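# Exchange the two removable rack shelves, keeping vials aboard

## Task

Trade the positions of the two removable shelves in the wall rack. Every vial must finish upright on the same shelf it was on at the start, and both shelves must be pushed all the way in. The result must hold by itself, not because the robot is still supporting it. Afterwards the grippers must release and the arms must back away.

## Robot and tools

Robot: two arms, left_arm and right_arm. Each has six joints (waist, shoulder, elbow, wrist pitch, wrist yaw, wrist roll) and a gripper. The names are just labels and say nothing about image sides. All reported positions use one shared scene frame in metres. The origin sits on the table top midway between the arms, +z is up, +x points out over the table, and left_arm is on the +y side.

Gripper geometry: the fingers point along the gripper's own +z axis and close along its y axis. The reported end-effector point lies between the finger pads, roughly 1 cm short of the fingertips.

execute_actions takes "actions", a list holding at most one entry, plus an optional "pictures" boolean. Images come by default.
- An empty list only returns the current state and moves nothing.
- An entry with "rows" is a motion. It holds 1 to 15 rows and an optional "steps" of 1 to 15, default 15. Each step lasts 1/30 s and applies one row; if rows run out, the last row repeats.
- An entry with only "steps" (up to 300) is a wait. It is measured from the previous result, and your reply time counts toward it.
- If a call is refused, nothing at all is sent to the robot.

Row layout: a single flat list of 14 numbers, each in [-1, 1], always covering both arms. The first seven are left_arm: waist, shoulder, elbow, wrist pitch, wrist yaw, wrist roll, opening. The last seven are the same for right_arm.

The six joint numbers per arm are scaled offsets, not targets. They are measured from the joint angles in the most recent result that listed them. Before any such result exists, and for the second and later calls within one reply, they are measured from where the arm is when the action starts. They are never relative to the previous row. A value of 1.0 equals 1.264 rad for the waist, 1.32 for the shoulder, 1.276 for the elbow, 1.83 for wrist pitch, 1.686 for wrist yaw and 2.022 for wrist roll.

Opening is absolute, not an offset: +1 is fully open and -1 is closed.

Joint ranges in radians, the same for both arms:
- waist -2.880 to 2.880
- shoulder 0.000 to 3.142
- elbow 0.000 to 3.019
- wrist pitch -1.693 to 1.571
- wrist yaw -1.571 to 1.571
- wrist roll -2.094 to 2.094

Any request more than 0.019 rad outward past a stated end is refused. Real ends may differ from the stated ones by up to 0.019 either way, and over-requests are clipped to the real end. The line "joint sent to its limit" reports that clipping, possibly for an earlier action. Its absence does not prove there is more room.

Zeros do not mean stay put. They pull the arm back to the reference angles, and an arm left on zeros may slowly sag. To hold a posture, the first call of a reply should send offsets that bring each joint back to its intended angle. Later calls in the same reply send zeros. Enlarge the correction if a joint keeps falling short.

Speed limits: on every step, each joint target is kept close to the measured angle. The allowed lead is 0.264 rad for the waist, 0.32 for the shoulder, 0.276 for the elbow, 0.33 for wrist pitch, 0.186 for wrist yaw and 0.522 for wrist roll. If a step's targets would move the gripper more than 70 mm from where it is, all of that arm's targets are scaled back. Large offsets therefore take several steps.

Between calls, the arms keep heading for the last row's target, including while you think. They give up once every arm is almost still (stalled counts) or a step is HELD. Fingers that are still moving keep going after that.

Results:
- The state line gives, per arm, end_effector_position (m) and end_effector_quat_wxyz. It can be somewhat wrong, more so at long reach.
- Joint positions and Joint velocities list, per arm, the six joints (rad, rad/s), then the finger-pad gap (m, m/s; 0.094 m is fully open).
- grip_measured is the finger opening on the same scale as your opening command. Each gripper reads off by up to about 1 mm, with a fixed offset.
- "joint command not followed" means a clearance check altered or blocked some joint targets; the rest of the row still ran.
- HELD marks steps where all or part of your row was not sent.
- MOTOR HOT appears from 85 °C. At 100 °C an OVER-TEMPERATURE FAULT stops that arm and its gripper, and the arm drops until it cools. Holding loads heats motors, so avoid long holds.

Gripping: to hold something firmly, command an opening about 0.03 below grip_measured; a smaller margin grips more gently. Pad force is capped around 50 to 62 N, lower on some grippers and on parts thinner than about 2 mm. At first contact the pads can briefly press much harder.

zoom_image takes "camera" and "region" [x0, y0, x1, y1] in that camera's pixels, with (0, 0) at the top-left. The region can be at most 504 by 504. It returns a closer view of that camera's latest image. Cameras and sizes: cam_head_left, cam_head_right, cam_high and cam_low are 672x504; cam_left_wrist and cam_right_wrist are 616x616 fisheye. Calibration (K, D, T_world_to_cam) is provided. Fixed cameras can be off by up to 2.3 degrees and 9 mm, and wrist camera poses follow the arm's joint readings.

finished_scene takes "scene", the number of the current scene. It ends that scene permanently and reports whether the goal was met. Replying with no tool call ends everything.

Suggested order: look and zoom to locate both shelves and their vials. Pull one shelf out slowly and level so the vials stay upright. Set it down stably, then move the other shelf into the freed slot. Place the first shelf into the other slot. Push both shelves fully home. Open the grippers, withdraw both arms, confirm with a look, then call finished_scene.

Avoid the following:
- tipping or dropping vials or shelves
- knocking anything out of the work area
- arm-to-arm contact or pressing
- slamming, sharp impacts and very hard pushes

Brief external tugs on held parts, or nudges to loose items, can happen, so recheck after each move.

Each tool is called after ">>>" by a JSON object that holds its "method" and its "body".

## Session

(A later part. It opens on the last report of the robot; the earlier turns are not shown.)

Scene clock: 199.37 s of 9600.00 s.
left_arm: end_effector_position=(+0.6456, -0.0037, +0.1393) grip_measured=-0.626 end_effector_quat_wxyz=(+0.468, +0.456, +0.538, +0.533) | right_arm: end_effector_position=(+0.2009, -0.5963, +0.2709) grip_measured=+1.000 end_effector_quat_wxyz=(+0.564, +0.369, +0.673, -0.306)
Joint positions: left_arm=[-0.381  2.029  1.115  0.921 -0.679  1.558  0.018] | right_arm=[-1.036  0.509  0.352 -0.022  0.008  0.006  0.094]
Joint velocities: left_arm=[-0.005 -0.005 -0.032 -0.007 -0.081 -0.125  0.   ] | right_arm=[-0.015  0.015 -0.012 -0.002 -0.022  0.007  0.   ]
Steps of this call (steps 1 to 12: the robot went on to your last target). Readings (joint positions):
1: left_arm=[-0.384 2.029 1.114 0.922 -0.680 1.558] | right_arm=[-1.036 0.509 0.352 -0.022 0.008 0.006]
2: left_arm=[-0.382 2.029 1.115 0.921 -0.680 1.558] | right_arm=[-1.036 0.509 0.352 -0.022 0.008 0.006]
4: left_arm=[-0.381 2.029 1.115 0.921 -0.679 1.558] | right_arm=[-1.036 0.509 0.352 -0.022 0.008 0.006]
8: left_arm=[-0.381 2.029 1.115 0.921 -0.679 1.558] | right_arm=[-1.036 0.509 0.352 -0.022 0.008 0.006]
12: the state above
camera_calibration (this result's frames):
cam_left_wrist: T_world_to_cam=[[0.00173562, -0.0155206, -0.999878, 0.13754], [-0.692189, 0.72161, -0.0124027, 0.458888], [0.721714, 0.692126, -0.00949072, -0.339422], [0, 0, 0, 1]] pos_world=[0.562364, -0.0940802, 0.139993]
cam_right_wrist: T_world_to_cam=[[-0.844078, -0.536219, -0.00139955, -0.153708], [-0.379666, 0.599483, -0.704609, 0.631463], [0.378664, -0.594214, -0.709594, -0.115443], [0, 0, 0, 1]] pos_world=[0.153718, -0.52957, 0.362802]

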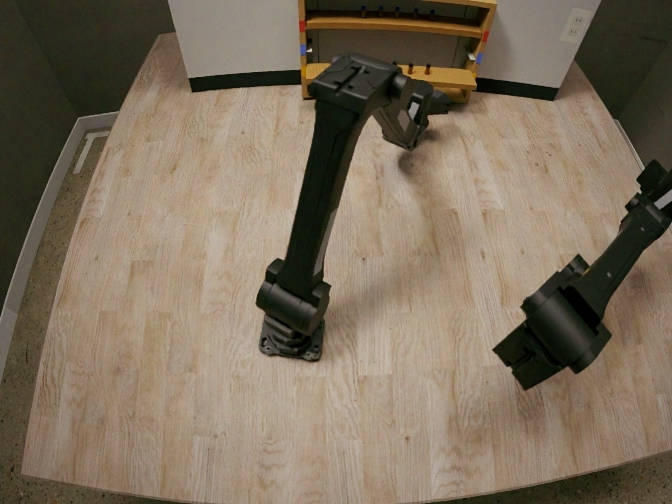

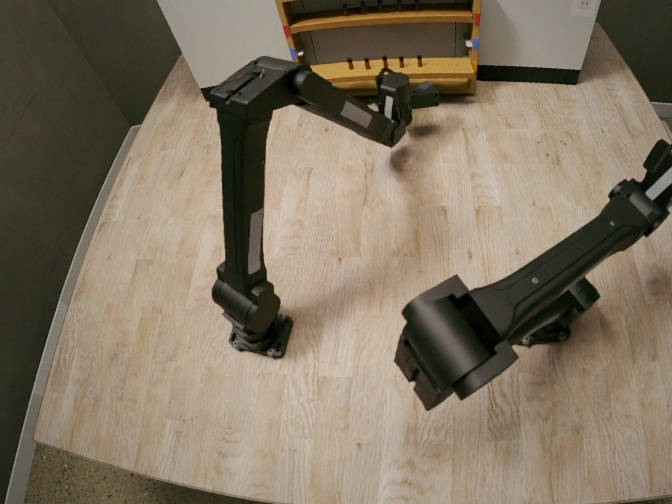

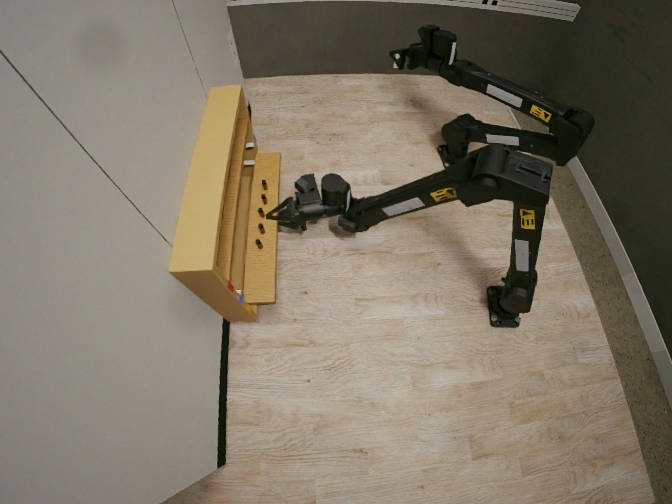

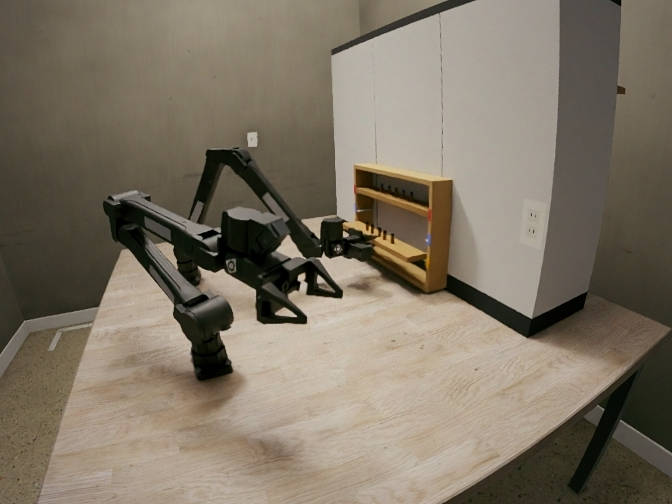

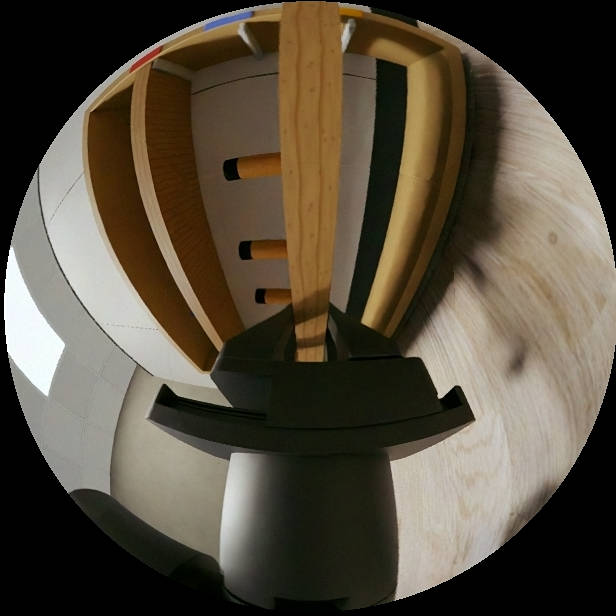

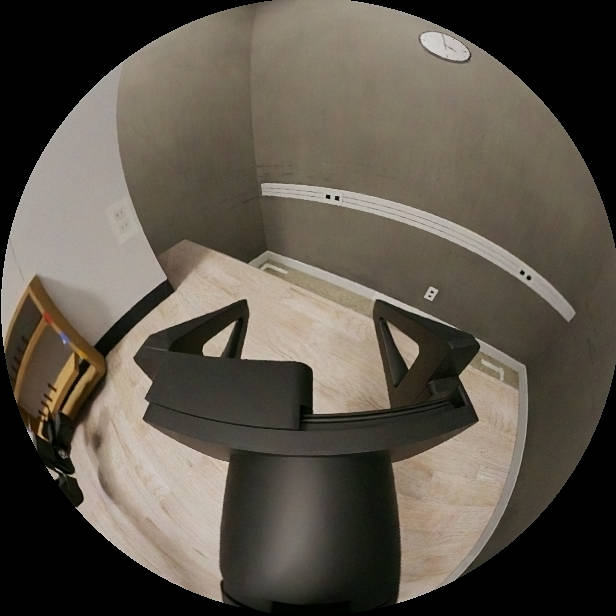

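No disturbance seen. Continue, waist leading more.

>>> {"method": "execute_actions", "body": {"actions": [{"rows":[[0.009,-0.026,0.035,0.011,0,0.004,-0.66, 0,0,0,0,0,0,1],[0.01,-0.024,0.048,0.01,0,0.004,-0.66, 0,0,0,0,0,0,1],[0.011,-0.021,0.056,0.008,0,0.004,-0.66, 0,0,0,0,0,0,1],[0.013,-0.019,0.06,0.007,0.001,0.004,-0.66, 0,0,0,0,0,0,1],[0.014,-0.016,0.065,0.006,0.002,0.004,-0.66, 0,0,0,0,0,0,1],[0.015,-0.014,0.069,0.004,0.003,0.004,-0.66, 0,0,0,0,0,0,1],[0.017,-0.011,0.074,0.003,0.004,0.004,-0.66, 0,0,0,0,0,0,1],[0.018,-0.009,0.078,0.001,0.005,0.004,-0.66, 0,0,0,0,0,0,1],[0.019,-0.006,0.083,0,0.006,0.004,-0.66, 0,0,0,0,0,0,1],[0.021,-0.004,0.087,-0.001,0.007,0.004,-0.66, 0,0,0,0,0,0,1],[0.022,-0.001,0.092,-0.003,0.008,0.004,-0.66, 0,0,0,0,0,0,1],[0.022,-0.001,0.096,-0.003,0.009,0.004,-0.66, 0,0,0,0,0,0,1],[0.022,-0.001,0.101,-0.003,0.01,0.004,-0.66, 0,0,0,0,0,0,1]]}], "pictures": false}}

>>> {"method": "execute_actions", "body": {"actions": [{"steps":12}]}}

>>> {"method": "zoom_image", "body": {"camera": "cam_high", "region": [200, 120, 340, 330]}}

Scene clock: 204.80 s of 9600.00 s.
left_arm: end_effector_position=(+0.6646, -0.0036, +0.1364) grip_measured=-0.626 end_effector_quat_wxyz=(+0.467, +0.455, +0.538, +0.534) | right_arm: end_effector_position=(+0.2009, -0.5963, +0.2709) grip_measured=+1.000 end_effector_quat_wxyz=(+0.564, +0.369, +0.673, -0.306)
Joint positions: left_arm=[-0.365  2.062  1.17   0.9   -0.664  1.558  0.018] | right_arm=[-1.036  0.509  0.352 -0.022  0.008  0.006  0.094]
Joint velocities: left_arm=[ 0.005  0.024  0.071 -0.012 -0.037  0.007 -0.002] | right_arm=[-0.005 -0.005  0.012 -0.002  0.022  0.022  0.   ]
Steps of this call (steps 1 to 15: the robot went on to your last target; steps 16 to 90: nothing new was sent; then 1.93 s passed at rest; steps 91 to 105: all 15 steps of this action). Readings (joint positions):
91: left_arm=[-0.381 2.029 1.115 0.921 -0.679 1.558] | right_arm=[-1.036 0.509 0.352 -0.022 0.008 0.006]
92: left_arm=[-0.381 2.029 1.115 0.921 -0.679 1.558] | right_arm=[-1.036 0.509 0.352 -0.022 0.008 0.006]
94: left_arm=[-0.381 2.029 1.116 0.921 -0.679 1.558] | right_arm=[-1.036 0.509 0.352 -0.022 0.008 0.006]
98: left_arm=[-0.377 2.038 1.131 0.913 -0.676 1.558] | right_arm=[-1.036 0.509 0.352 -0.022 0.008 0.006]
105: the state above

Scene clock: 205.20 s of 9600.00 s.
left_arm: end_effector_position=(+0.6653, -0.0038, +0.1369) grip_measured=-0.626 end_effector_quat_wxyz=(+0.468, +0.455, +0.538, +0.534) | right_arm: end_effector_position=(+0.2009, -0.5963, +0.2709) grip_measured=+1.000 end_effector_quat_wxyz=(+0.564, +0.369, +0.673, -0.306)
Joint positions: left_arm=[-0.364  2.063  1.173  0.899 -0.664  1.558  0.018] | right_arm=[-1.036  0.509  0.352 -0.022  0.008  0.006  0.094]
Joint velocities: left_arm=[-0.005 -0.005 -0.017  0.012 -0.037 -0.037  0.001] | right_arm=[ 0.005  0.015 -0.002 -0.017 -0.037 -0.051  0.   ]
Steps of this call (steps 1 to 12: the robot went on to your last target). Readings (joint positions):
1: left_arm=[-0.364 2.063 1.172 0.899 -0.664 1.558] | right_arm=[-1.036 0.509 0.352 -0.022 0.008 0.006]
2: left_arm=[-0.364 2.063 1.173 0.899 -0.664 1.558] | right_arm=[-1.036 0.509 0.352 -0.022 0.008 0.006]
4: left_arm=[-0.364 2.063 1.173 0.899 -0.664 1.558] | right_arm=[-1.036 0.509 0.352 -0.022 0.008 0.006]
8: left_arm=[-0.364 2.063 1.173 0.899 -0.664 1.558] | right_arm=[-1.036 0.509 0.352 -0.022 0.008 0.006]
12: the state above
camera_calibration (this result's frames):
cam_left_wrist: T_world_to_cam=[[0.00243169, -0.0154126, -0.999878, 0.134614], [-0.693558, 0.720287, -0.0127896, 0.473553], [0.720397, 0.693505, -0.008938, -0.352813], [0, 0, 0, 1]] pos_world=[0.582275, -0.0943419, 0.137501]
cam_right_wrist: T_world_to_cam=[[-0.844078, -0.536219, -0.00139955, -0.153708], [-0.379666, 0.599483, -0.704609, 0.631463], [0.378664, -0.594214, -0.709594, -0.115443], [0, 0, 0, 1]] pos_world=[0.153718, -0.52957, 0.362802]

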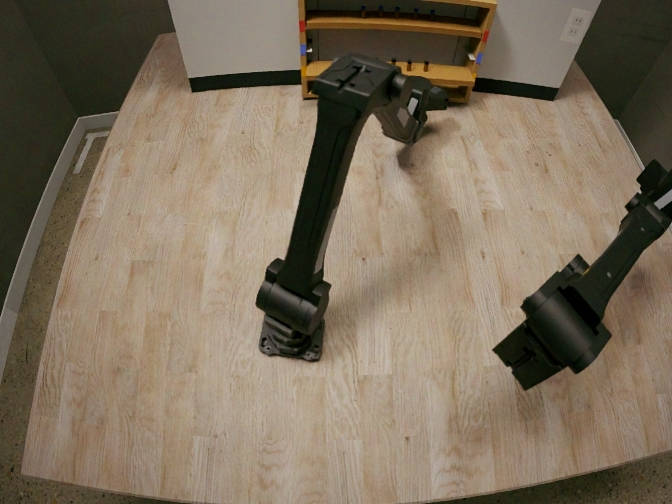

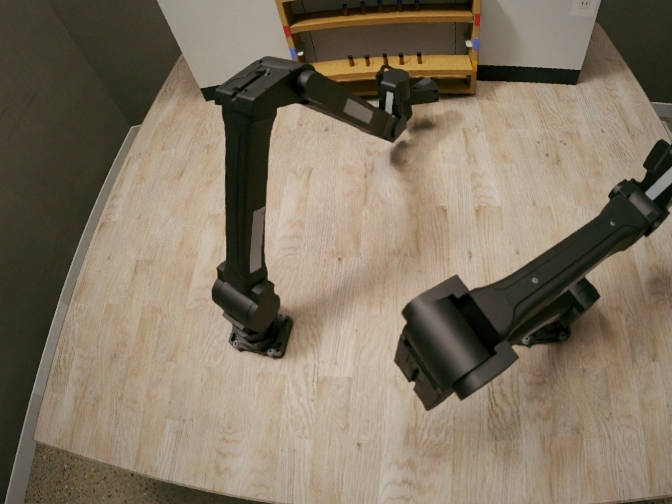

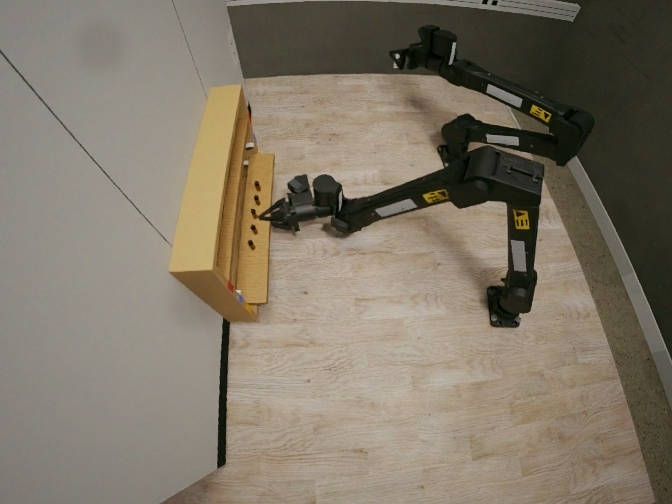

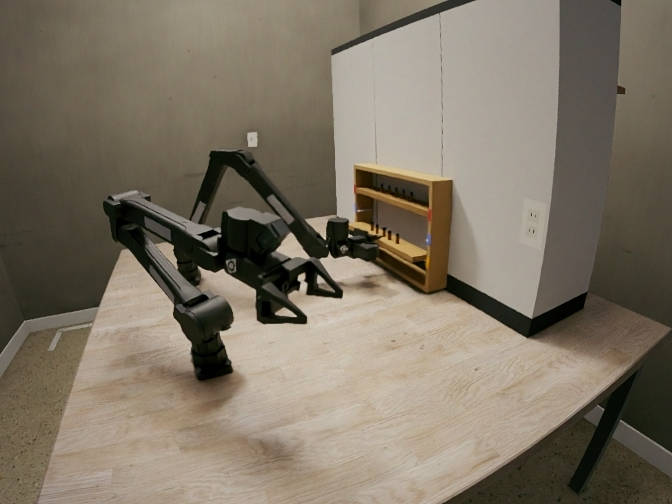

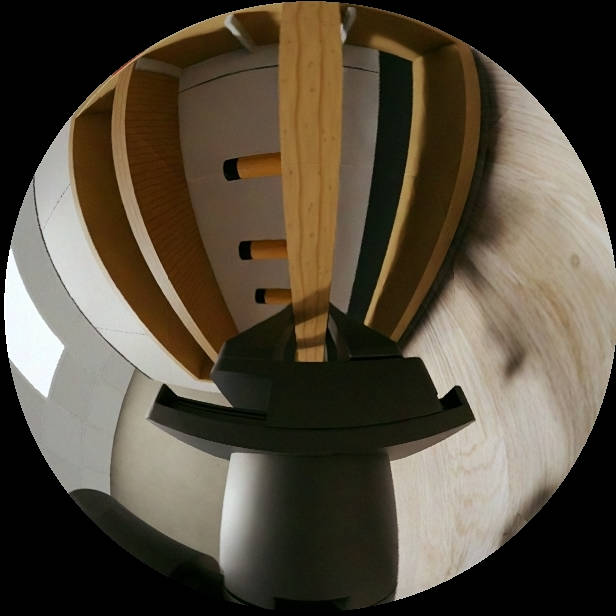

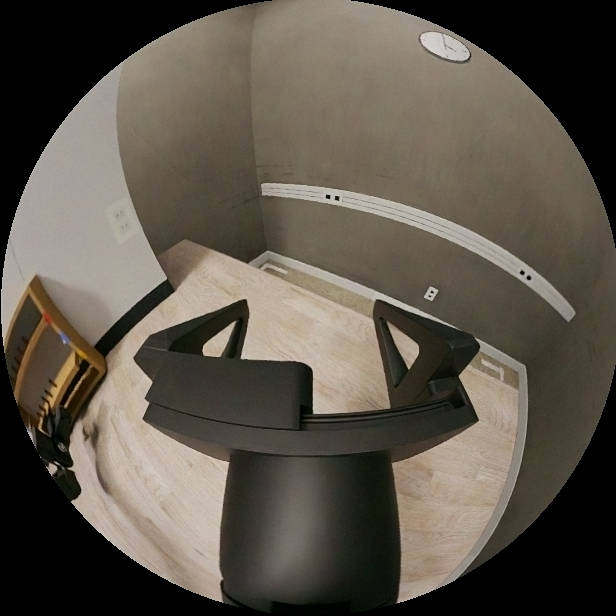

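Region (200, 120, 340, 330) of cam_high's 672x504 image, scaled by 2.400, with more detail than that image has.

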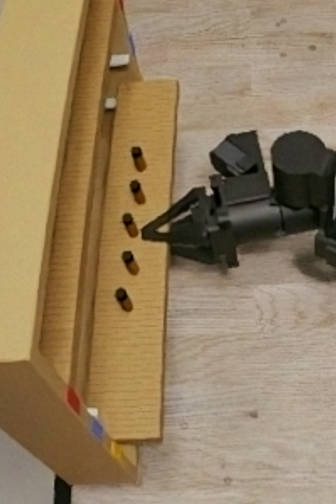

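>>> {"method": "execute_actions", "body": {"actions": [{"rows":[[0.009,-0.026,0.035,0.011,0,0.004,-0.66, 0,0,0,0,0,0,1],[0.01,-0.024,0.048,0.01,0,0.004,-0.66, 0,0,0,0,0,0,1],[0.011,-0.021,0.056,0.008,0,0.004,-0.66, 0,0,0,0,0,0,1],[0.013,-0.019,0.06,0.007,0.001,0.004,-0.66, 0,0,0,0,0,0,1],[0.014,-0.016,0.065,0.006,0.002,0.004,-0.66, 0,0,0,0,0,0,1],[0.015,-0.014,0.069,0.004,0.003,0.004,-0.66, 0,0,0,0,0,0,1],[0.017,-0.011,0.074,0.003,0.004,0.004,-0.66, 0,0,0,0,0,0,1],[0.018,-0.009,0.078,0.001,0.005,0.004,-0.66, 0,0,0,0,0,0,1],[0.019,-0.006,0.083,0,0.006,0.004,-0.66, 0,0,0,0,0,0,1],[0.021,-0.004,0.087,-0.001,0.007,0.004,-0.66, 0,0,0,0,0,0,1],[0.022,-0.001,0.092,-0.003,0.008,0.004,-0.66, 0,0,0,0,0,0,1],[0.022,-0.001,0.096,-0.003,0.009,0.004,-0.66, 0,0,0,0,0,0,1],[0.022,-0.001,0.101,-0.003,0.01,0.004,-0.66, 0,0,0,0,0,0,1]]}], "pictures": false}}

>>> {"method": "execute_actions", "body": {"actions": [{"steps":8}], "pictures": false}}

>>> {"method": "execute_actions", "body": {"actions": [{"rows":[[0.009,-0.026,0.035,0.011,0,0.004,-0.66, 0,0,0,0,0,0,1],[0.01,-0.024,0.048,0.01,0,0.004,-0.66, 0,0,0,0,0,0,1],[0.011,-0.021,0.056,0.008,0,0.004,-0.66, 0,0,0,0,0,0,1],[0.013,-0.019,0.06,0.007,0.001,0.004,-0.66, 0,0,0,0,0,0,1],[0.014,-0.016,0.065,0.006,0.002,0.004,-0.66, 0,0,0,0,0,0,1],[0.015,-0.014,0.069,0.004,0.003,0.004,-0.66, 0,0,0,0,0,0,1],[0.017,-0.011,0.074,0.003,0.004,0.004,-0.66, 0,0,0,0,0,0,1],[0.018,-0.009,0.078,0.001,0.005,0.004,-0.66, 0,0,0,0,0,0,1],[0.019,-0.006,0.083,0,0.006,0.004,-0.66, 0,0,0,0,0,0,1],[0.021,-0.004,0.087,-0.001,0.007,0.004,-0.66, 0,0,0,0,0,0,1],[0.022,-0.001,0.092,-0.003,0.008,0.004,-0.66, 0,0,0,0,0,0,1],[0.022,-0.001,0.096,-0.003,0.009,0.004,-0.66, 0,0,0,0,0,0,1],[0.022,-0.001,0.101,-0.003,0.01,0.004,-0.66, 0,0,0,0,0,0,1]]}], "pictures": false}}

>>> {"method": "execute_actions", "body": {"actions": [{"steps":8}], "pictures": false}}

>>> {"method": "execute_actions", "body": {"actions": [{"rows":[[0,-0.024,0.03,0.018,0,0.004,-0.66, 0,0,0,0,0,0,1],[0,-0.022,0.03,0.019,0,0.004,-0.66, 0,0,0,0,0,0,1],[0,-0.02,0.03,0.021,0,0.004,-0.66, 0,0,0,0,0,0,1],[0,-0.018,0.03,0.022,0,0.004,-0.66, 0,0,0,0,0,0,1],[0,-0.016,0.03,0.024,0,0.004,-0.66, 0,0,0,0,0,0,1],[0,-0.014,0.03,0.025,0,0.004,-0.66, 0,0,0,0,0,0,1],[0,-0.012,0.03,0.027,0,0.004,-0.66, 0,0,0,0,0,0,1],[0,-0.01,0.03,0.028,0,0.004,-0.66, 0,0,0,0,0,0,1],[0,-0.008,0.03,0.03,0,0.004,-0.66, 0,0,0,0,0,0,1],[0,-0.006,0.03,0.031,0,0.004,-0.66, 0,0,0,0,0,0,1],[0,-0.004,0.03,0.033,0,0.004,-0.66, 0,0,0,0,0,0,1]]}], "pictures": false}}

>>> {"method": "execute_actions", "body": {"actions": [{"steps":12}], "pictures": false}}

Scene clock: 218.40 s of 9600.00 s.
left_arm: end_effector_position=(+0.6834, -0.0039, +0.1317) grip_measured=-0.626 end_effector_quat_wxyz=(+0.466, +0.456, +0.538, +0.533) | right_arm: end_effector_position=(+0.2009, -0.5963, +0.2709) grip_measured=+1.000 end_effector_quat_wxyz=(+0.564, +0.369, +0.673, -0.306)
Joint positions: left_arm=[-0.35   2.098  1.226  0.877 -0.649  1.558  0.018] | right_arm=[-1.036  0.509  0.352 -0.022  0.008  0.006  0.094]
Joint velocities: left_arm=[ 0.015  0.034  0.071 -0.002 -0.037  0.022 -0.001] | right_arm=[ 0.024 -0.005 -0.002  0.012 -0.007 -0.007  0.   ]
Steps of this call (steps 1 to 15: the robot went on to your last target; steps 16 to 90: nothing new was sent; then 9.70 s passed at rest; steps 91 to 105: all 15 steps of this action). Readings (joint positions):
91: left_arm=[-0.364 2.063 1.173 0.899 -0.664 1.558] | right_arm=[-1.036 0.509 0.352 -0.022 0.008 0.006]
92: left_arm=[-0.364 2.063 1.173 0.899 -0.664 1.558] | right_arm=[-1.036 0.509 0.352 -0.022 0.008 0.006]
94: left_arm=[-0.364 2.064 1.173 0.898 -0.664 1.558] | right_arm=[-1.036 0.509 0.352 -0.022 0.008 0.006]
98: left_arm=[-0.361 2.073 1.187 0.891 -0.660 1.558] | right_arm=[-1.036 0.509 0.352 -0.022 0.008 0.006]
105: the state above

Scene clock: 218.67 s of 9600.00 s.
left_arm: end_effector_position=(+0.6841, -0.0037, +0.1319) grip_measured=-0.626 end_effector_quat_wxyz=(+0.466, +0.456, +0.538, +0.534) | right_arm: end_effector_position=(+0.2009, -0.5963, +0.2709) grip_measured=+1.000 end_effector_quat_wxyz=(+0.564, +0.369, +0.673, -0.306)
Joint positions: left_arm=[-0.349  2.099  1.228  0.877 -0.648  1.559  0.018] | right_arm=[-1.036  0.509  0.352 -0.022  0.008  0.006  0.094]
Joint velocities: left_arm=[ 0.005 -0.005 -0.002 -0.002 -0.007 -0.095 -0.   ] | right_arm=[-0.005  0.005 -0.007  0.012 -0.066  0.022  0.   ]
Steps of this call (steps 1 to 8: the robot went on to your last target). Readings (joint positions):
1: left_arm=[-0.349 2.099 1.227 0.877 -0.649 1.558] | right_arm=[-1.036 0.509 0.352 -0.022 0.008 0.006]
2: left_arm=[-0.349 2.099 1.228 0.877 -0.648 1.558] | right_arm=[-1.036 0.509 0.352 -0.022 0.008 0.006]
4: left_arm=[-0.349 2.099 1.228 0.877 -0.648 1.558] | right_arm=[-1.036 0.509 0.352 -0.022 0.008 0.006]
8: the state above

Scene clock: 219.17 s of 9600.00 s.
left_arm: end_effector_position=(+0.7016, -0.0038, +0.1292) grip_measured=-0.626 end_effector_quat_wxyz=(+0.465, +0.458, +0.537, +0.535) | right_arm: end_effector_position=(+0.2009, -0.5963, +0.2709) grip_measured=+1.000 end_effector_quat_wxyz=(+0.564, +0.369, +0.673, -0.306)
Joint positions: left_arm=[-0.335  2.131  1.281  0.856 -0.634  1.565  0.018] | right_arm=[-1.036  0.509  0.352 -0.022  0.008  0.006  0.094]
Joint velocities: left_arm=[ 0.024  0.024  0.081 -0.022 -0.022 -0.051  0.   ] | right_arm=[ 0.005  0.005 -0.012 -0.012  0.095 -0.081  0.   ]
Steps of this call (steps 1 to 15: all 15 steps of this action). Readings (joint positions):
1: left_arm=[-0.349 2.099 1.228 0.877 -0.648 1.559] | right_arm=[-1.036 0.509 0.352 -0.022 0.008 0.006]
2: left_arm=[-0.349 2.099 1.228 0.877 -0.648 1.559] | right_arm=[-1.036 0.509 0.352 -0.022 0.008 0.006]
4: left_arm=[-0.349 2.100 1.229 0.876 -0.648 1.559] | right_arm=[-1.036 0.509 0.352 -0.022 0.008 0.006]
8: left_arm=[-0.345 2.110 1.242 0.868 -0.645 1.559] | right_arm=[-1.036 0.509 0.352 -0.022 0.008 0.006]
15: the state above

Scene clock: 219.43 s of 9600.00 s.
left_arm: end_effector_position=(+0.7026, -0.0038, +0.1296) grip_measured=-0.626 end_effector_quat_wxyz=(+0.465, +0.457, +0.537, +0.535) | right_arm: end_effector_position=(+0.2009, -0.5963, +0.2709) grip_measured=+1.000 end_effector_quat_wxyz=(+0.564, +0.369, +0.673, -0.306)
Joint positions: left_arm=[-0.334  2.132  1.284  0.855 -0.633  1.565  0.018] | right_arm=[-1.036  0.509  0.352 -0.022  0.008  0.006  0.094]
Joint velocities: left_arm=[-0.005 -0.005 -0.017 -0.007  0.007 -0.007  0.   ] | right_arm=[ 0.005 -0.015 -0.002 -0.027 -0.037 -0.007  0.   ]
Steps of this call (steps 1 to 8: the robot went on to your last target). Readings (joint positions):
1: left_arm=[-0.334 2.132 1.284 0.855 -0.634 1.565] | right_arm=[-1.036 0.509 0.352 -0.022 0.008 0.006]
2: left_arm=[-0.334 2.132 1.284 0.855 -0.633 1.565] | right_arm=[-1.036 0.509 0.352 -0.022 0.008 0.006]
4: left_arm=[-0.334 2.132 1.284 0.855 -0.633 1.565] | right_arm=[-1.036 0.509 0.352 -0.022 0.008 0.006]
8: the state above

Scene clock: 219.93 s of 9600.00 s.
left_arm: end_effector_position=(+0.7025, -0.0038, +0.1266) grip_measured=-0.626 end_effector_quat_wxyz=(+0.468, +0.455, +0.533, +0.538) | right_arm: end_effector_position=(+0.2009, -0.5963, +0.2709) grip_measured=+1.000 end_effector_quat_wxyz=(+0.564, +0.369, +0.673, -0.306)
Joint positions: left_arm=[-0.334  2.144  1.284  0.881 -0.633  1.574  0.018] | right_arm=[-1.036  0.509  0.352 -0.022  0.008  0.006  0.094]
Joint velocities: left_arm=[-0.005 -0.005 -0.017  0.012  0.037  0.051 -0.001] | right_arm=[-0.005  0.015 -0.007  0.027  0.022 -0.066  0.   ]
Steps of this call (steps 1 to 15: all 15 steps of this action). Readings (joint positions):
1: left_arm=[-0.334 2.132 1.284 0.855 -0.633 1.565] | right_arm=[-1.036 0.509 0.352 -0.022 0.008 0.006]
2: left_arm=[-0.334 2.132 1.284 0.855 -0.633 1.565] | right_arm=[-1.036 0.509 0.352 -0.022 0.008 0.006]
4: left_arm=[-0.334 2.134 1.284 0.855 -0.633 1.565] | right_arm=[-1.036 0.509 0.352 -0.022 0.008 0.006]
8: left_arm=[-0.334 2.138 1.284 0.864 -0.633 1.569] | right_arm=[-1.036 0.509 0.352 -0.022 0.008 0.006]
15: the state above

Scene clock: 220.33 s of 9600.00 s.
left_arm: end_effector_position=(+0.7025, -0.0038, +0.1266) grip_measured=-0.626 end_effector_quat_wxyz=(+0.468, +0.455, +0.533, +0.538) | right_arm: end_effector_position=(+0.2009, -0.5963, +0.2709) grip_measured=+1.000 end_effector_quat_wxyz=(+0.564, +0.369, +0.673, -0.306)
Joint positions: left_arm=[-0.334  2.144  1.284  0.881 -0.633  1.574  0.018] | right_arm=[-1.036  0.509  0.352 -0.022  0.008  0.006  0.094]
Joint velocities: left_arm=[ 0.015  0.005  0.002 -0.017 -0.007 -0.022 -0.   ] | right_arm=[-0.005 -0.005 -0.007 -0.007 -0.037  0.037  0.   ]
Steps of this call (steps 1 to 12: the robot went on to your last target). Readings (joint positions):
1: left_arm=[-0.334 2.144 1.284 0.881 -0.633 1.574] | right_arm=[-1.036 0.509 0.352 -0.022 0.008 0.006]
2: left_arm=[-0.334 2.144 1.284 0.881 -0.633 1.574] | right_arm=[-1.036 0.509 0.352 -0.022 0.008 0.006]
4: left_arm=[-0.334 2.144 1.284 0.881 -0.633 1.574] | right_arm=[-1.036 0.509 0.352 -0.022 0.008 0.006]
8: left_arm=[-0.334 2.144 1.284 0.881 -0.633 1.574] | right_arm=[-1.036 0.509 0.352 -0.022 0.008 0.006]
12: the state above

>>> {"method": "execute_actions", "body": {"actions": [{"rows":[[0,-0.01,0.015,0,0,0,-0.6, 0,0,0,0,0,0,1],[0,-0.01,0.015,0,0,0,-0.5, 0,0,0,0,0,0,1],[0,-0.01,0.015,0,0,0,-0.35, 0,0,0,0,0,0,1],[0,-0.01,0.015,0,0,0,-0.15, 0,0,0,0,0,0,1]],"steps":10}], "pictures": false}}

>>> {"method": "execute_actions", "body": {"actions": [{"rows":[[-0.012,-0.022,0.004,0.006,0,0,-0.15, 0,0,0,0,0,0,1],[-0.014,-0.026,-0.003,0.008,-0.001,0,-0.15, 0,0,0,0,0,0,1],[-0.016,-0.03,-0.01,0.01,-0.003,0,-0.15, 0,0,0,0,0,0,1],[-0.018,-0.034,-0.017,0.012,-0.004,0,-0.15, 0,0,0,0,0,0,1],[-0.02,-0.038,-0.024,0.014,-0.006,0,-0.15, 0,0,0,0,0,0,1],[-0.022,-0.042,-0.031,0.016,-0.007,0,-0.15, 0,0,0,0,0,0,1],[-0.024,-0.046,-0.038,0.018,-0.009,0,-0.15, 0,0,0,0,0,0,1],[-0.026,-0.05,-0.045,0.02,-0.01,0,-0.15, 0,0,0,0,0,0,1],[-0.028,-0.054,-0.052,0.022,-0.012,0,-0.15, 0,0,0,0,0,0,1],[-0.03,-0.058,-0.059,0.024,-0.013,0,-0.15, 0,0,0,0,0,0,1],[-0.032,-0.062,-0.066,0.026,-0.015,0,-0.15, 0,0,0,0,0,0,1],[-0.034,-0.066,-0.073,0.028,-0.016,0,-0.15, 0,0,0,0,0,0,1],[-0.036,-0.07,-0.08,0.03,-0.018,0,-0.15, 0,0,0,0,0,0,1],[-0.038,-0.074,-0.087,0.032,-0.019,0,-0.15, 0,0,0,0,0,0,1],[-0.04,-0.078,-0.094,0.034,-0.021,0,-0.15, 0,0,0,0,0,0,1]]}], "pictures": false}}

>>> {"method": "execute_actions", "body": {"actions": [{"steps":12}]}}

Scene clock: 229.03 s of 9600.00 s.
left_arm: end_effector_position=(+0.7025, -0.0038, +0.1262) grip_measured=-0.151 end_effector_quat_wxyz=(+0.467, +0.456, +0.534, +0.538) | right_arm: end_effector_position=(+0.2009, -0.5963, +0.2709) grip_measured=+1.000 end_effector_quat_wxyz=(+0.564, +0.369, +0.673, -0.306)
Joint positions: left_arm=[-0.334  2.144  1.284  0.879 -0.633  1.574  0.04 ] | right_arm=[-1.036  0.509  0.352 -0.022  0.008  0.006  0.094]
Joint velocities: left_arm=[-0.015 -0.005  0.002  0.007 -0.007 -0.007 -0.001] | right_arm=[-0.015  0.005 -0.017 -0.012  0.037 -0.037  0.   ]
Steps of this call (steps 1 to 15: the robot went on to your last target; steps 16 to 90: nothing new was sent; then 5.37 s passed at rest; steps 91 to 100: all 10 steps of this action). Readings (joint positions):
91: left_arm=[-0.334 2.145 1.284 0.880 -0.633 1.574] | right_arm=[-1.036 0.509 0.352 -0.022 0.008 0.006]
92: left_arm=[-0.334 2.145 1.284 0.879 -0.633 1.574] | right_arm=[-1.036 0.509 0.352 -0.022 0.008 0.006]
94: left_arm=[-0.334 2.144 1.284 0.879 -0.633 1.574] | right_arm=[-1.036 0.509 0.352 -0.022 0.008 0.006]
98: left_arm=[-0.334 2.144 1.284 0.879 -0.633 1.574] | right_arm=[-1.036 0.509 0.352 -0.022 0.008 0.006]
100: the state above

Scene clock: 229.53 s of 9600.00 s.
left_arm: end_effector_position=(+0.6661, -0.0098, +0.1361) grip_measured=-0.151 end_effector_quat_wxyz=(+0.471, +0.456, +0.532, +0.536) | right_arm: end_effector_position=(+0.2009, -0.5963, +0.2709) grip_measured=+1.000 end_effector_quat_wxyz=(+0.564, +0.369, +0.673, -0.306)
Joint positions: left_arm=[-0.371  2.076  1.182  0.916 -0.662  1.574  0.04 ] | right_arm=[-1.036  0.509  0.352 -0.022  0.008  0.006  0.094]
Joint velocities: left_arm=[-0.103 -0.181 -0.227  0.139 -0.125 -0.022  0.   ] | right_arm=[-0.005 -0.034 -0.007 -0.012  0.022  0.066  0.   ]
Steps of this call (steps 1 to 15: all 15 steps of this action). Readings (joint positions):
1: left_arm=[-0.334 2.144 1.284 0.879 -0.633 1.574] | right_arm=[-1.036 0.509 0.352 -0.022 0.008 0.006]
2: left_arm=[-0.335 2.144 1.284 0.879 -0.633 1.574] | right_arm=[-1.036 0.509 0.352 -0.022 0.008 0.006]
4: left_arm=[-0.337 2.140 1.278 0.880 -0.635 1.574] | right_arm=[-1.036 0.509 0.352 -0.022 0.008 0.006]
8: left_arm=[-0.347 2.118 1.244 0.890 -0.645 1.574] | right_arm=[-1.036 0.509 0.352 -0.022 0.008 0.006]
15: the state above

Scene clock: 229.93 s of 9600.00 s.
left_arm: end_effector_position=(+0.6600, -0.0117, +0.1395) grip_measured=-0.151 end_effector_quat_wxyz=(+0.473, +0.456, +0.530, +0.536) | right_arm: end_effector_position=(+0.2009, -0.5963, +0.2709) grip_measured=+1.000 end_effector_quat_wxyz=(+0.564, +0.369, +0.673, -0.306)
Joint positions: left_arm=[-0.378  2.063  1.166  0.924 -0.665  1.574  0.04 ] | right_arm=[-1.036  0.509  0.352 -0.022  0.008  0.006  0.094]
Joint velocities: left_arm=[ 0.005 -0.005 -0.007 -0.007  0.007 -0.007 -0.001] | right_arm=[-0.015 -0.005  0.007  0.022 -0.051  0.007  0.   ]
Steps of this call (steps 1 to 12: the robot went on to your last target). Readings (joint positions):
1: left_arm=[-0.374 2.070 1.174 0.919 -0.664 1.574] | right_arm=[-1.036 0.509 0.352 -0.022 0.008 0.006]
2: left_arm=[-0.376 2.066 1.169 0.921 -0.665 1.574] | right_arm=[-1.036 0.509 0.352 -0.022 0.008 0.006]
4: left_arm=[-0.378 2.063 1.166 0.923 -0.665 1.574] | right_arm=[-1.036 0.509 0.352 -0.022 0.008 0.006]
8: left_arm=[-0.378 2.063 1.166 0.924 -0.665 1.574] | right_arm=[-1.036 0.509 0.352 -0.022 0.008 0.006]
12: the state above
camera_calibration (this result's frames):
cam_left_wrist: T_world_to_cam=[[0.016574, -0.00956608, -0.999817, 0.12785], [-0.684377, 0.728898, -0.0183189, 0.470432], [0.72894, 0.684555, 0.00553392, -0.351159], [0, 0, 0, 1]] pos_world=[0.575807, -0.101287, 0.138388]
cam_right_wrist: T_world_to_cam=[[-0.844078, -0.536219, -0.00139955, -0.153708], [-0.379666, 0.599483, -0.704609, 0.631463], [0.378664, -0.594214, -0.709594, -0.115443], [0, 0, 0, 1]] pos_world=[0.153718, -0.52957, 0.362802]

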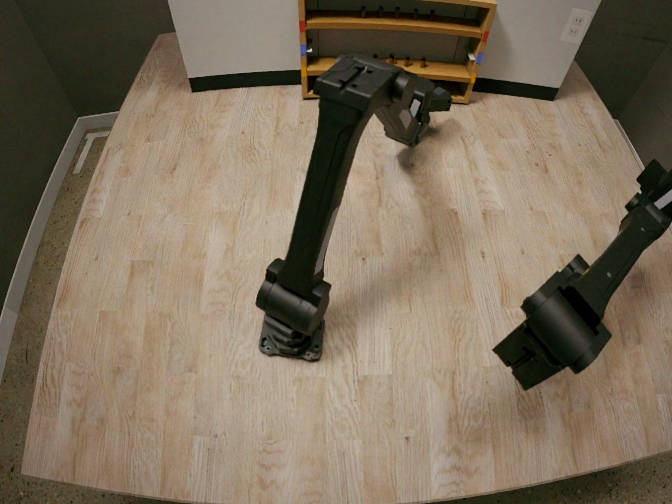

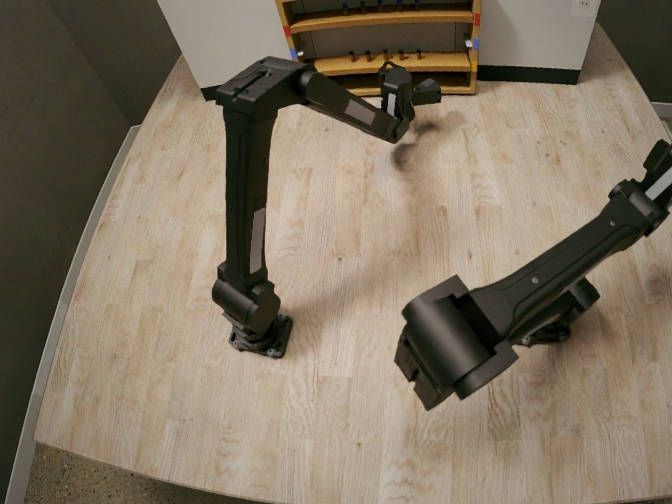

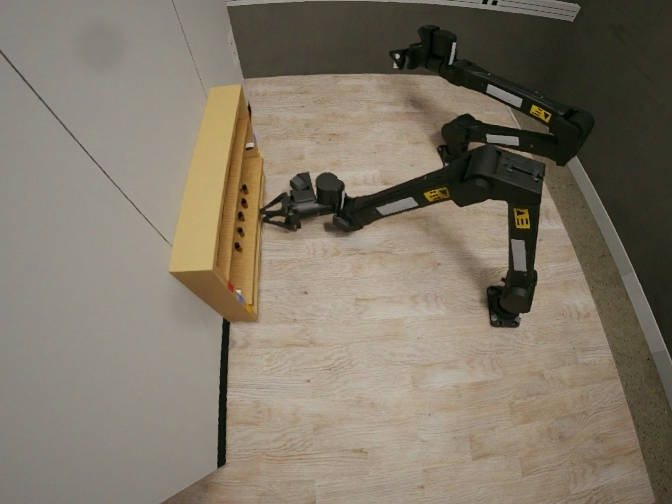

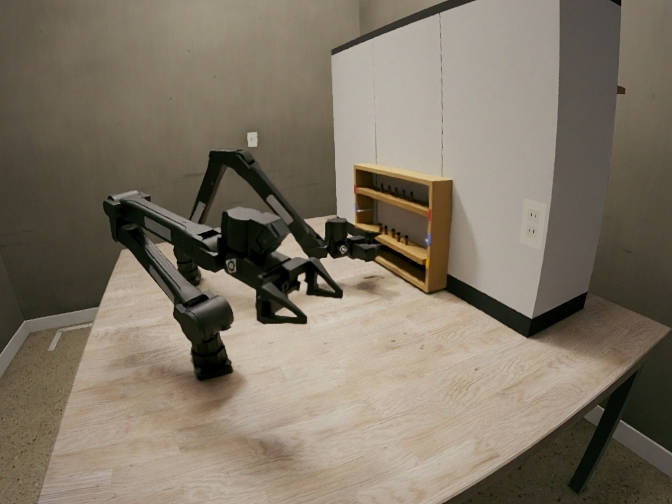

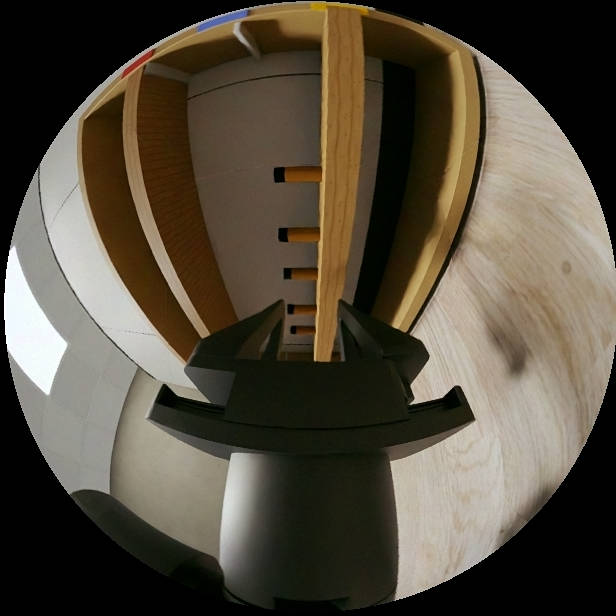

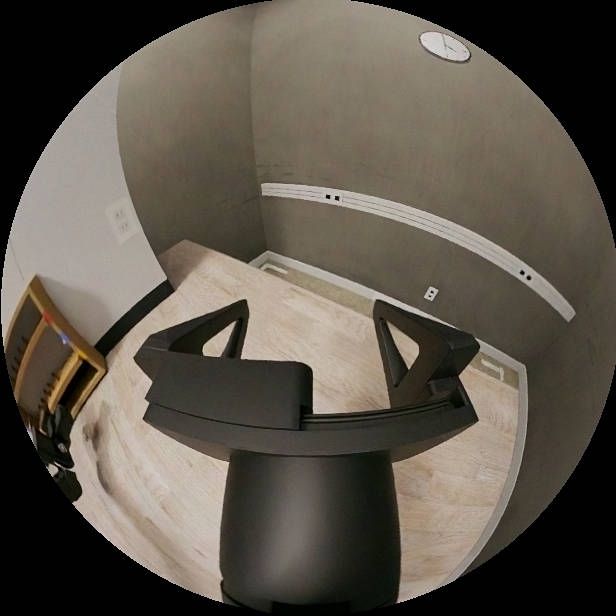

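>>> {"method": "execute_actions", "body": {"actions": [{"rows":[[0,-0.04,0,0,0,0,-0.1, 0,0,0,0,0,0,1],[0,-0.07,0,-0.02,0.01,0,-0.1, 0,0,0,0,0,0,1],[0.005,-0.1,0.01,-0.04,0.02,0,-0.1, 0,0,0,0,0,0,1],[0.01,-0.13,0.02,-0.065,0.035,0,-0.1, 0,0,0,0,0,0,1],[0.015,-0.16,0.03,-0.09,0.05,0,-0.1, 0,0,0,0,0,0,1],[0.02,-0.19,0.035,-0.115,0.065,0,-0.1, 0,0,0,0,0,0,1],[0.03,-0.215,0.04,-0.14,0.08,0,-0.1, 0,0,0,0,0,0,1],[0.037,-0.236,0.047,-0.165,0.095,0,-0.1, 0,0,0,0,0,0,1],[0.044,-0.236,0.052,-0.183,0.109,0,-0.1, 0,0,0,0,0,0,1]]}], "pictures": false}}

>>> {"method": "execute_actions", "body": {"actions": [{"steps":25}]}}

Scene clock: 236.27 s of 9600.00 s.
left_arm: end_effector_position=(+0.6545, -0.0094, +0.2788) grip_measured=-0.101 end_effector_quat_wxyz=(+0.507, +0.496, +0.496, +0.501) | right_arm: end_effector_position=(+0.2009, -0.5963, +0.2709) grip_measured=+1.000 end_effector_quat_wxyz=(+0.564, +0.369, +0.673, -0.306)
Joint positions: left_arm=[-0.343  1.769  1.176  0.611 -0.486  1.574  0.042] | right_arm=[-1.036  0.509  0.352 -0.022  0.008  0.006  0.094]
Joint velocities: left_arm=[ 0.2   -0.503  0.203 -0.217  0.037  0.051 -0.   ] | right_arm=[-0.015 -0.005  0.002  0.007  0.022 -0.022  0.   ]
Steps of this call (steps 1 to 30: the robot went on to your last target; steps 31 to 90: nothing new was sent; then 2.83 s passed at rest; steps 91 to 105: all 15 steps of this action). Readings (joint positions):
91: left_arm=[-0.378 2.061 1.166 0.924 -0.665 1.574] | right_arm=[-1.036 0.509 0.352 -0.022 0.008 0.006]
92: left_arm=[-0.378 2.056 1.165 0.917 -0.659 1.574] | right_arm=[-1.036 0.509 0.352 -0.022 0.008 0.006]
94: left_arm=[-0.378 2.031 1.163 0.874 -0.634 1.574] | right_arm=[-1.036 0.509 0.352 -0.022 0.008 0.006]
98: left_arm=[-0.376 1.943 1.163 0.770 -0.563 1.574] | right_arm=[-1.036 0.509 0.352 -0.022 0.008 0.006]
105: the state above

Scene clock: 237.10 s of 9600.00 s.
left_arm: end_effector_position=(+0.6611, +0.0021, +0.2997) grip_measured=-0.101 end_effector_quat_wxyz=(+0.510, +0.484, +0.498, +0.508) | right_arm: end_effector_position=(+0.2009, -0.5963, +0.2709) grip_measured=+1.000 end_effector_quat_wxyz=(+0.564, +0.369, +0.673, -0.306)
Joint positions: left_arm=[-0.324  1.751  1.199  0.593 -0.485  1.574  0.042] | right_arm=[-1.036  0.509  0.352 -0.022  0.008  0.006  0.094]
Joint velocities: left_arm=[-0.005 -0.015  0.007 -0.007  0.037  0.022 -0.   ] | right_arm=[ 0.005 -0.024 -0.017 -0.046  0.066  0.022  0.   ]
Steps of this call (steps 1 to 25: the robot went on to your last target). Readings (joint positions):
1: left_arm=[-0.337 1.754 1.182 0.607 -0.486 1.574] | right_arm=[-1.036 0.509 0.352 -0.022 0.008 0.006]
2: left_arm=[-0.331 1.744 1.189 0.605 -0.486 1.574] | right_arm=[-1.036 0.509 0.352 -0.022 0.008 0.006]
4: left_arm=[-0.325 1.732 1.197 0.604 -0.486 1.574] | right_arm=[-1.036 0.509 0.352 -0.022 0.008 0.006]
8: left_arm=[-0.324 1.736 1.199 0.598 -0.485 1.574] | right_arm=[-1.036 0.509 0.352 -0.022 0.008 0.006]
25: the state above
camera_calibration (this result's frames):
cam_left_wrist: T_world_to_cam=[[0.029795, -0.013425, -0.999466, 0.279326], [-0.587496, 0.808729, -0.0283768, 0.402882], [0.808678, 0.588028, 0.0162089, -0.418079], [0, 0, 0, 1]] pos_world=[0.56646, -0.0762308, 0.297386]
cam_right_wrist: T_world_to_cam=[[-0.844078, -0.536219, -0.00139955, -0.153708], [-0.379666, 0.599483, -0.704609, 0.631463], [0.378664, -0.594214, -0.709594, -0.115443], [0, 0, 0, 1]] pos_world=[0.153718, -0.52957, 0.362802]

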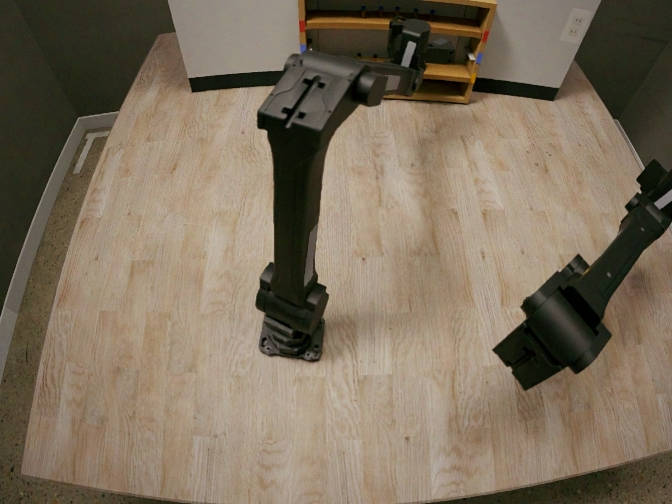

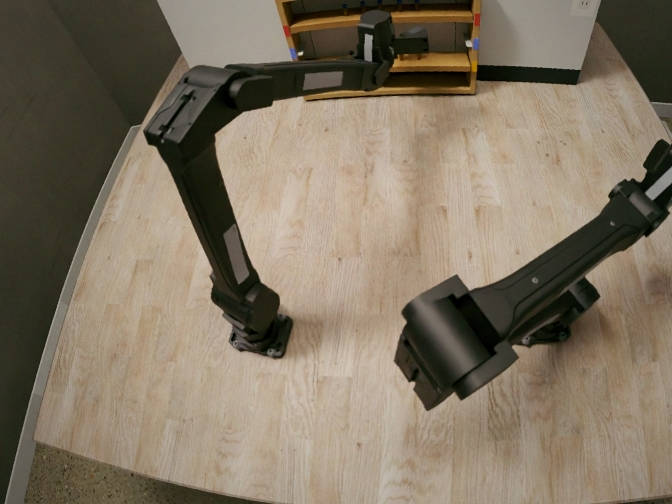

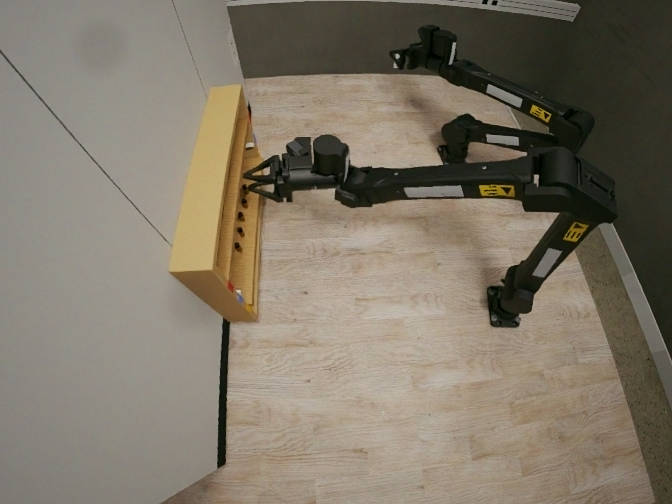

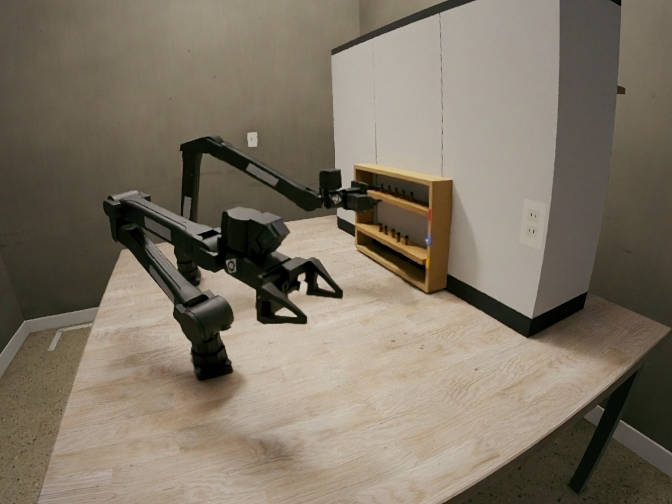

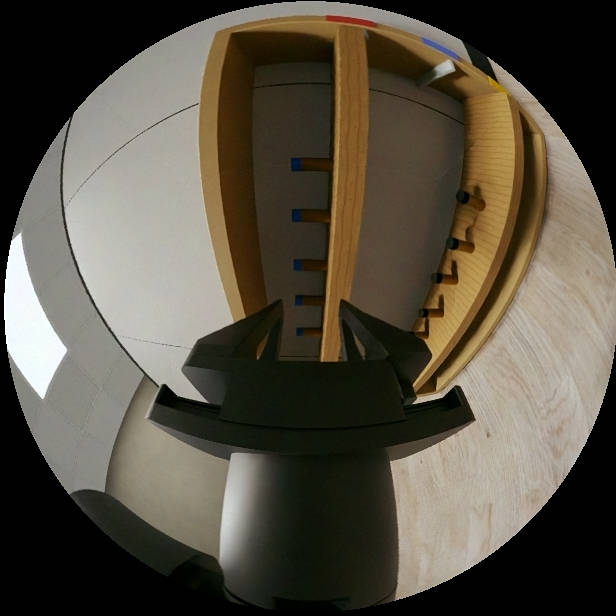

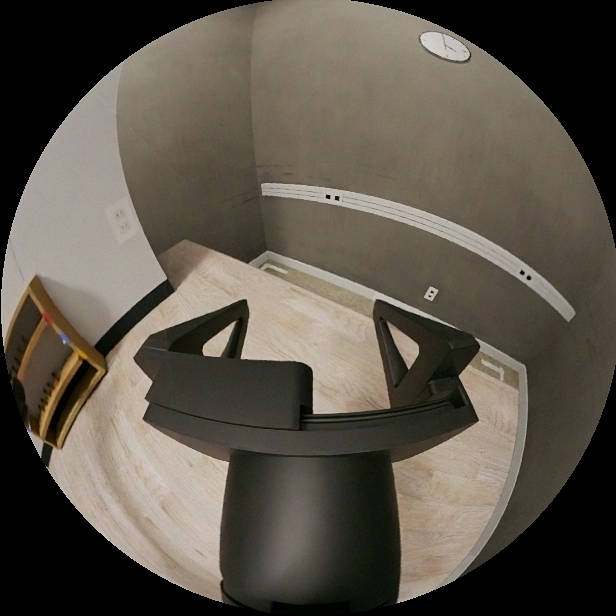

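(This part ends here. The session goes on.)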